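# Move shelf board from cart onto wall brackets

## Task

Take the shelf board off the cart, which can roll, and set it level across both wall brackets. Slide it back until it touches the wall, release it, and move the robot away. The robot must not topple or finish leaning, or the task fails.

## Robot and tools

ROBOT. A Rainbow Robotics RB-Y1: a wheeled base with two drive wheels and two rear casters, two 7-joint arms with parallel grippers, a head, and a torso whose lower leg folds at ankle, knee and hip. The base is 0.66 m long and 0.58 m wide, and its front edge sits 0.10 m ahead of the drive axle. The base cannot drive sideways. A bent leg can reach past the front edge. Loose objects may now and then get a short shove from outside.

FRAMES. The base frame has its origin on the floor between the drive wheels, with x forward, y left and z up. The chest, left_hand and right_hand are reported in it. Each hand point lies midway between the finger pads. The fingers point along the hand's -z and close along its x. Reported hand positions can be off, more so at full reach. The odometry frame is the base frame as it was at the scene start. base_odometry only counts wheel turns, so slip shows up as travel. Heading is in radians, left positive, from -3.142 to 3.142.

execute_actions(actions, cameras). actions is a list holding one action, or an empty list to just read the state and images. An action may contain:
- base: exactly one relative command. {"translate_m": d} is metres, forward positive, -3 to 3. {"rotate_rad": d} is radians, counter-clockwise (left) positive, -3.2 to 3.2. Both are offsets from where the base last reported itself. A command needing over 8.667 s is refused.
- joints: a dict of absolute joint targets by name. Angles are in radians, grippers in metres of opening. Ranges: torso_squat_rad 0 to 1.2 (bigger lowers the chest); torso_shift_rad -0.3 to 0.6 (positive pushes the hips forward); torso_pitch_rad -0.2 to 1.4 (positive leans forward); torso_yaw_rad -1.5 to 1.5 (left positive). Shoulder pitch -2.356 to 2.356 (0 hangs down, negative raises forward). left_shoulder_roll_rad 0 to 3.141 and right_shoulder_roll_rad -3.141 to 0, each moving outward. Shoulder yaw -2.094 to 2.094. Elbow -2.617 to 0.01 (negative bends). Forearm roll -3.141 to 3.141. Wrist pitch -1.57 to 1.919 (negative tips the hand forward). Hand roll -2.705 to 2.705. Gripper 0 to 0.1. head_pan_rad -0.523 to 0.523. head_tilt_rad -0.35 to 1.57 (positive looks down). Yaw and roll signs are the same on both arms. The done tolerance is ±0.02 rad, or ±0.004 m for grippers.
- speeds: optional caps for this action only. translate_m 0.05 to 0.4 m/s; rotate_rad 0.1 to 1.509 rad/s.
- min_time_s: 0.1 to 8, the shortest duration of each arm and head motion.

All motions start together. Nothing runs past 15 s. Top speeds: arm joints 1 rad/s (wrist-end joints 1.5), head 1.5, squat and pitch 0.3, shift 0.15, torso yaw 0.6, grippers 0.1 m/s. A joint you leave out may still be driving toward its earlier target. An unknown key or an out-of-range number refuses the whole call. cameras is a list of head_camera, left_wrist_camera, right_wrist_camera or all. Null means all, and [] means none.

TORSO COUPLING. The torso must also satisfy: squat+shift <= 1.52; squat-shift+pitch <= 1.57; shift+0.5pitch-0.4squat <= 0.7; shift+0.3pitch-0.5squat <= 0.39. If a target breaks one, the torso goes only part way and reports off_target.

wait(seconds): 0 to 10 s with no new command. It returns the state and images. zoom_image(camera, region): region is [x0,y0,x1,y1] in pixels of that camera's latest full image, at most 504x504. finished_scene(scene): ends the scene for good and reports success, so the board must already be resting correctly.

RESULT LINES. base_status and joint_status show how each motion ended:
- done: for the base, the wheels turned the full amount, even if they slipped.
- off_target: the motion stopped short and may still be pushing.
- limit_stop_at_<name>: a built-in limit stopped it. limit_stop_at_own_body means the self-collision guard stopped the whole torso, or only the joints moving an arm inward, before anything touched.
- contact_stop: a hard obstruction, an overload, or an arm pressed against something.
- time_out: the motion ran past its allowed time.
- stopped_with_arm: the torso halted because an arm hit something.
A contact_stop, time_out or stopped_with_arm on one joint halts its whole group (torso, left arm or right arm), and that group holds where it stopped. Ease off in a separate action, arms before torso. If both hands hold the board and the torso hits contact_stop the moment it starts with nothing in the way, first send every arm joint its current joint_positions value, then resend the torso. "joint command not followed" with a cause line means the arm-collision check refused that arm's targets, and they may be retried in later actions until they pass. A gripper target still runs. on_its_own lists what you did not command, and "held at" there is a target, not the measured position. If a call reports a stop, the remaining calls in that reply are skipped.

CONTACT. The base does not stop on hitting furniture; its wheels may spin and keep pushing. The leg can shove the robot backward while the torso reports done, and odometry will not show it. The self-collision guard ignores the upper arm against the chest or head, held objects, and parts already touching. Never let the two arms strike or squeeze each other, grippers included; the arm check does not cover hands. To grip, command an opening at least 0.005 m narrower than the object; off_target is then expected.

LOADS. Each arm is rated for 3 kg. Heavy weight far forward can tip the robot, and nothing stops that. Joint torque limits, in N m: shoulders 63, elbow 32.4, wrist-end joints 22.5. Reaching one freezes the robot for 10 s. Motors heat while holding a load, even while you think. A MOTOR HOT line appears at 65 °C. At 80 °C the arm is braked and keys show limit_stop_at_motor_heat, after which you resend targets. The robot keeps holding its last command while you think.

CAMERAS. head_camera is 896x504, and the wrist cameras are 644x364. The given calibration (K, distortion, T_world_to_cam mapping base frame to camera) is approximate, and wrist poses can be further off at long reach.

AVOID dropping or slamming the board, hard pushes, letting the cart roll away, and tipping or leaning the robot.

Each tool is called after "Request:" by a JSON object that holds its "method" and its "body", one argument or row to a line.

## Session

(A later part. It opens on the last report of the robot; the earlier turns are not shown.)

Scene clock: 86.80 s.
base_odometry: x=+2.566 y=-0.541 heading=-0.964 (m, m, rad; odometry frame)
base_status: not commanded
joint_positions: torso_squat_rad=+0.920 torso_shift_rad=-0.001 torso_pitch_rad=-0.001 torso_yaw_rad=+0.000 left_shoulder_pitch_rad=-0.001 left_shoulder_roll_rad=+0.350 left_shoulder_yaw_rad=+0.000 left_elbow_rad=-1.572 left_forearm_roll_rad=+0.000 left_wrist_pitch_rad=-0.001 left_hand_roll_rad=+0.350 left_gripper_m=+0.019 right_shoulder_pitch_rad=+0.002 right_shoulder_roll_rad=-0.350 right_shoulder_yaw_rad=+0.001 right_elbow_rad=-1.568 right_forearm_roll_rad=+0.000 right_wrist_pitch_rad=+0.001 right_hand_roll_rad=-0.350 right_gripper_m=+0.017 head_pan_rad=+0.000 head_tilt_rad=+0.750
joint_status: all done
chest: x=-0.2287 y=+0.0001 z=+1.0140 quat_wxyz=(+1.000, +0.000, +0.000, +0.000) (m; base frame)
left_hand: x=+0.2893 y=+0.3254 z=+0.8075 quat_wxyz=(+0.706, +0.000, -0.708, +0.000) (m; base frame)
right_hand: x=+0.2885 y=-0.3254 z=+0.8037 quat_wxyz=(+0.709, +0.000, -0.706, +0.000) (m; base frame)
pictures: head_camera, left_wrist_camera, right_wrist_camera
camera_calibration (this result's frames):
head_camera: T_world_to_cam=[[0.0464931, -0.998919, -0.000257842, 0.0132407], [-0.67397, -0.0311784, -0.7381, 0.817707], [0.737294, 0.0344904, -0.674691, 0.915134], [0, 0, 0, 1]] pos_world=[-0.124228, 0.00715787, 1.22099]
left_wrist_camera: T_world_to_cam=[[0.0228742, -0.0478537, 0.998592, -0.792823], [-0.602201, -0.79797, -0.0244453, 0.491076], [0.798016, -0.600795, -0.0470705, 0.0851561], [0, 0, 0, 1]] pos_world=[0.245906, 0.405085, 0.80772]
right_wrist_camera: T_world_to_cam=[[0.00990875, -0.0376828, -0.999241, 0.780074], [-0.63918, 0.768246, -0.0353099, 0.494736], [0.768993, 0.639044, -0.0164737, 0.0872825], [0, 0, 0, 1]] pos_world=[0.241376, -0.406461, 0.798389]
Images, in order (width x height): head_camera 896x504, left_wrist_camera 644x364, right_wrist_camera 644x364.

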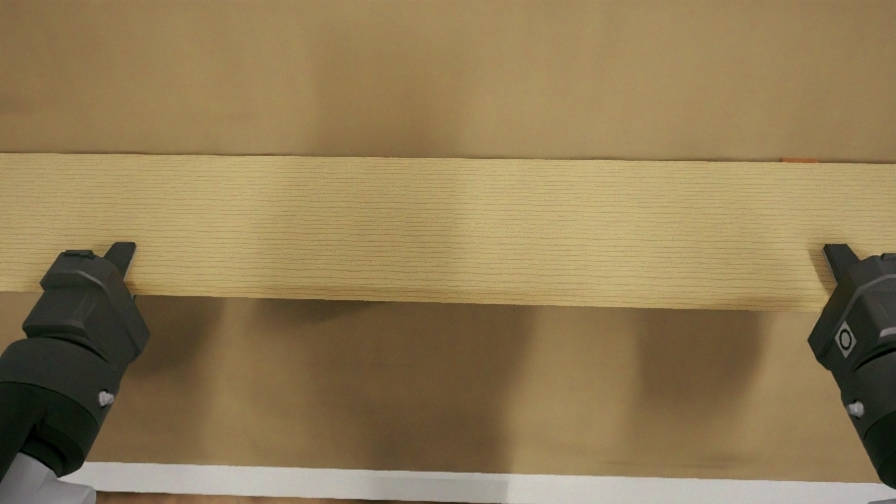

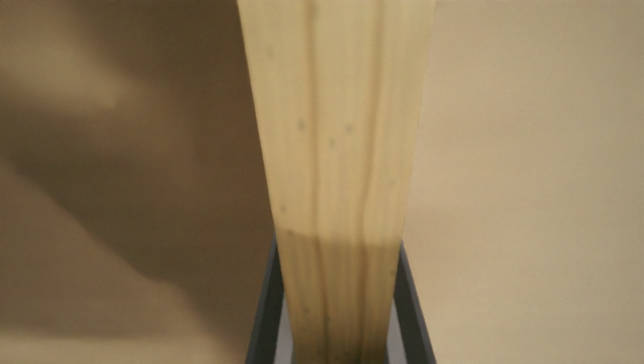

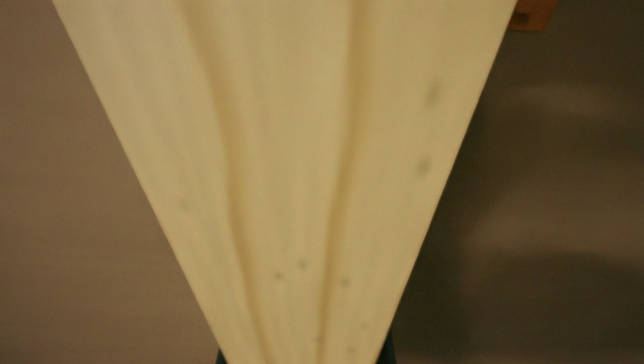

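Request:
{"method": "execute_actions", "body": {
  "actions": [
    {"joints":{"left_gripper_m":0.07,"right_gripper_m":0.07}}
  ],
  "cameras": []
}}

Request:
{"method": "execute_actions", "body": {
  "actions": [
    {"base":{"translate_m":-0.09}}
  ],
  "cameras": []
}}

Request:
{"method": "execute_actions", "body": {
  "actions": [
    {"joints":{"left_gripper_m":0,"right_gripper_m":0}}
  ],
  "cameras": ["head_camera"]
}}

Request:
{"method": "execute_actions", "body": {
  "actions": [
    {"base":{"translate_m":0.075},"speeds":{"translate_m":0.05}}
  ]
}}

Scene clock: 88.13 s.
base_odometry: x=+2.566 y=-0.541 heading=-0.964 (m, m, rad; odometry frame)
base_status: not commanded
joint_positions: torso_squat_rad=+0.920 torso_shift_rad=-0.001 torso_pitch_rad=-0.001 torso_yaw_rad=+0.000 left_shoulder_pitch_rad=-0.001 left_shoulder_roll_rad=+0.350 left_shoulder_yaw_rad=+0.000 left_elbow_rad=-1.570 left_forearm_roll_rad=+0.000 left_wrist_pitch_rad=+0.000 left_hand_roll_rad=+0.350 left_gripper_m=+0.070 right_shoulder_pitch_rad=+0.001 right_shoulder_roll_rad=-0.350 right_shoulder_yaw_rad=+0.000 right_elbow_rad=-1.570 right_forearm_roll_rad=+0.000 right_wrist_pitch_rad=+0.000 right_hand_roll_rad=-0.350 right_gripper_m=+0.070 head_pan_rad=+0.000 head_tilt_rad=+0.750
joint_status: all done
chest: x=-0.2286 y=+0.0002 z=+1.0140 quat_wxyz=(+1.000, +0.000, +0.000, +0.000) (m; base frame)
left_hand: x=+0.2892 y=+0.3258 z=+0.8060 quat_wxyz=(+0.707, +0.000, -0.707, +0.000) (m; base frame)
right_hand: x=+0.2888 y=-0.3252 z=+0.8049 quat_wxyz=(+0.708, +0.000, -0.707, +0.000) (m; base frame)
pictures: none
No camera images: the call's "cameras" was empty. Leave "cameras" out to get every camera's image.

Scene clock: 89.73 s.
base_odometry: x=+2.515 y=-0.467 heading=-0.961 (m, m, rad; odometry frame)
base_status: done
joint_positions: torso_squat_rad=+0.920 torso_shift_rad=-0.001 torso_pitch_rad=+0.000 torso_yaw_rad=+0.000 left_shoulder_pitch_rad=+0.000 left_shoulder_roll_rad=+0.350 left_shoulder_yaw_rad=+0.000 left_elbow_rad=-1.570 left_forearm_roll_rad=+0.000 left_wrist_pitch_rad=+0.000 left_hand_roll_rad=+0.350 left_gripper_m=+0.070 right_shoulder_pitch_rad=+0.000 right_shoulder_roll_rad=-0.350 right_shoulder_yaw_rad=+0.000 right_elbow_rad=-1.570 right_forearm_roll_rad=+0.000 right_wrist_pitch_rad=+0.000 right_hand_roll_rad=-0.350 right_gripper_m=+0.070 head_pan_rad=+0.000 head_tilt_rad=+0.750
joint_status: not commanded
chest: x=-0.2285 y=+0.0002 z=+1.0140 quat_wxyz=(+1.000, +0.000, +0.000, +0.000) (m; base frame)
left_hand: x=+0.2892 y=+0.3258 z=+0.8057 quat_wxyz=(+0.707, +0.000, -0.707, +0.000) (m; base frame)
right_hand: x=+0.2891 y=-0.3251 z=+0.8054 quat_wxyz=(+0.707, +0.000, -0.707, +0.000) (m; base frame)
pictures: none
No camera images: the call's "cameras" was empty. Leave "cameras" out to get every camera's image.

Scene clock: 90.93 s.
base_odometry: x=+2.515 y=-0.467 heading=-0.961 (m, m, rad; odometry frame)
base_status: not commanded
joint_positions: torso_squat_rad=+0.920 torso_shift_rad=-0.001 torso_pitch_rad=+0.000 torso_yaw_rad=+0.000 left_shoulder_pitch_rad=+0.000 left_shoulder_roll_rad=+0.350 left_shoulder_yaw_rad=+0.000 left_elbow_rad=-1.570 left_forearm_roll_rad=+0.000 left_wrist_pitch_rad=+0.000 left_hand_roll_rad=+0.350 left_gripper_m=+0.001 right_shoulder_pitch_rad=+0.000 right_shoulder_roll_rad=-0.350 right_shoulder_yaw_rad=+0.000 right_elbow_rad=-1.570 right_forearm_roll_rad=+0.000 right_wrist_pitch_rad=+0.000 right_hand_roll_rad=-0.350 right_gripper_m=+0.000 head_pan_rad=+0.000 head_tilt_rad=+0.750
joint_status: all done
chest: x=-0.2285 y=+0.0002 z=+1.0140 quat_wxyz=(+1.000, +0.000, +0.000, +0.000) (m; base frame)
left_hand: x=+0.2892 y=+0.3258 z=+0.8057 quat_wxyz=(+0.707, +0.000, -0.707, +0.000) (m; base frame)
right_hand: x=+0.2891 y=-0.3251 z=+0.8054 quat_wxyz=(+0.707, +0.000, -0.707, +0.000) (m; base frame)
pictures: head_camera
camera_calibration (this result's frames):
head_camera: T_world_to_cam=[[0.046379, -0.998924, -0.000010285, 0.01305], [-0.674227, -0.0312961, -0.737861, 0.817545], [0.737066, 0.0342282, -0.674953, 0.915227], [0, 0, 0, 1]] pos_world=[-0.123977, 0.00729542, 1.22097]
Images, in order (width x height): head_camera 896x504.

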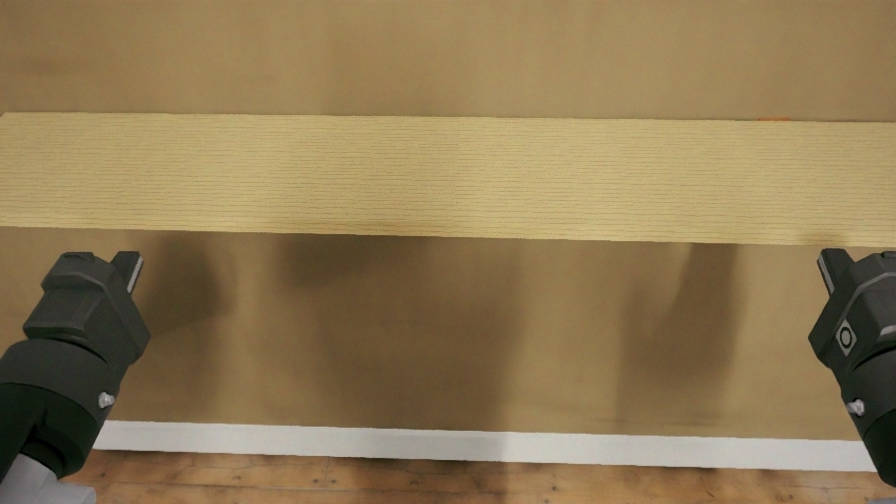

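Scene clock: 93.10 s.
base_odometry: x=+2.557 y=-0.528 heading=-0.963 (m, m, rad; odometry frame)
base_status: done
joint_positions: torso_squat_rad=+0.920 torso_shift_rad=-0.002 torso_pitch_rad=-0.002 torso_yaw_rad=-0.001 left_shoulder_pitch_rad=+0.000 left_shoulder_roll_rad=+0.350 left_shoulder_yaw_rad=+0.000 left_elbow_rad=-1.570 left_forearm_roll_rad=+0.000 left_wrist_pitch_rad=+0.000 left_hand_roll_rad=+0.350 left_gripper_m=+0.001 right_shoulder_pitch_rad=+0.006 right_shoulder_roll_rad=-0.348 right_shoulder_yaw_rad=+0.003 right_elbow_rad=-1.572 right_forearm_roll_rad=+0.000 right_wrist_pitch_rad=-0.002 right_hand_roll_rad=-0.350 right_gripper_m=+0.000 head_pan_rad=+0.000 head_tilt_rad=+0.750
joint_status: not commanded
chest: x=-0.2297 y=+0.0005 z=+1.0138 quat_wxyz=(+1.000, +0.000, -0.001, +0.000) (m; base frame)
left_hand: x=+0.2886 y=+0.3255 z=+0.8063 quat_wxyz=(+0.706, +0.000, -0.708, +0.000) (m; base frame)
right_hand: x=+0.2864 y=-0.3238 z=+0.8043 quat_wxyz=(+0.708, +0.001, -0.707, +0.000) (m; base frame)
pictures: head_camera, left_wrist_camera, right_wrist_camera
camera_calibration (this result's frames):
head_camera: T_world_to_cam=[[0.0456447, -0.998958, 0.000691313, 0.0125589], [-0.672697, -0.0312487, -0.739258, 0.818382], [0.738509, 0.0332781, -0.673422, 0.914782], [0, 0, 0, 1]] pos_world=[-0.125624, 0.00767697, 1.22102]
left_wrist_camera: T_world_to_cam=[[0.0248955, -0.0466344, 0.998602, -0.792627], [-0.602116, -0.798098, -0.02226, 0.488961], [0.79802, -0.60072, -0.0479484, 0.0864193], [0, 0, 0, 1]] pos_world=[0.24518, 0.405189, 0.806547]
right_wrist_camera: T_world_to_cam=[[0.0127027, -0.0369307, -0.999237, 0.780193], [-0.640782, 0.766855, -0.036488, 0.493129], [0.767617, 0.640757, -0.0139233, 0.0868489], [0, 0, 0, 1]] pos_world=[0.239411, -0.404994, 0.798801]
Images, in order (width x height): head_camera 896x504, left_wrist_camera 644x364, right_wrist_camera 644x364.

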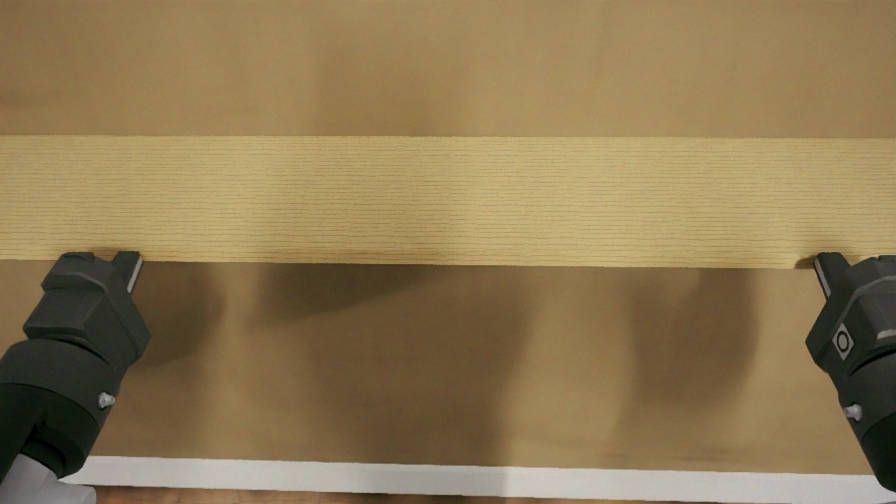

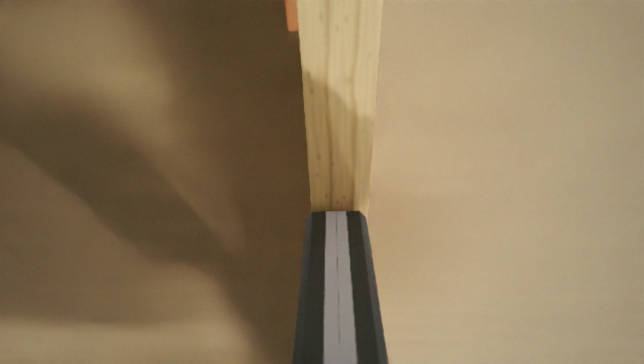

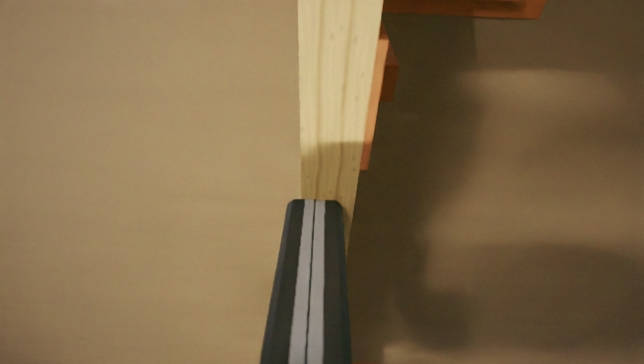

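The right side is seated and the board looks flush.

Request:
{"method": "execute_actions", "body": {
  "actions": [
    {"base":{"translate_m":-0.5}}
  ],
  "cameras": []
}}

Request:
{"method": "finished_scene", "body": {
  "scene": 1
}}

Scene clock: 96.50 s.
base_odometry: x=+2.272 y=-0.117 heading=-0.965 (m, m, rad; odometry frame)
base_status: done
joint_positions: torso_squat_rad=+0.920 torso_shift_rad=-0.001 torso_pitch_rad=+0.000 torso_yaw_rad=+0.000 left_shoulder_pitch_rad=+0.000 left_shoulder_roll_rad=+0.350 left_shoulder_yaw_rad=+0.000 left_elbow_rad=-1.570 left_forearm_roll_rad=+0.000 left_wrist_pitch_rad=+0.000 left_hand_roll_rad=+0.350 left_gripper_m=+0.001 right_shoulder_pitch_rad=+0.000 right_shoulder_roll_rad=-0.350 right_shoulder_yaw_rad=+0.000 right_elbow_rad=-1.570 right_forearm_roll_rad=+0.000 right_wrist_pitch_rad=+0.000 right_hand_roll_rad=-0.350 right_gripper_m=+0.000 head_pan_rad=+0.000 head_tilt_rad=+0.750
joint_status: not commanded
chest: x=-0.2285 y=+0.0003 z=+1.0140 quat_wxyz=(+1.000, +0.000, +0.000, +0.000) (m; base frame)
left_hand: x=+0.2892 y=+0.3257 z=+0.8055 quat_wxyz=(+0.707, +0.000, -0.707, +0.000) (m; base frame)
right_hand: x=+0.2891 y=-0.3250 z=+0.8055 quat_wxyz=(+0.707, +0.000, -0.707, +0.000) (m; base frame)
pictures: none
No camera images: the call's "cameras" was empty. Leave "cameras" out to get every camera's image.

The scene is finished: the task was done.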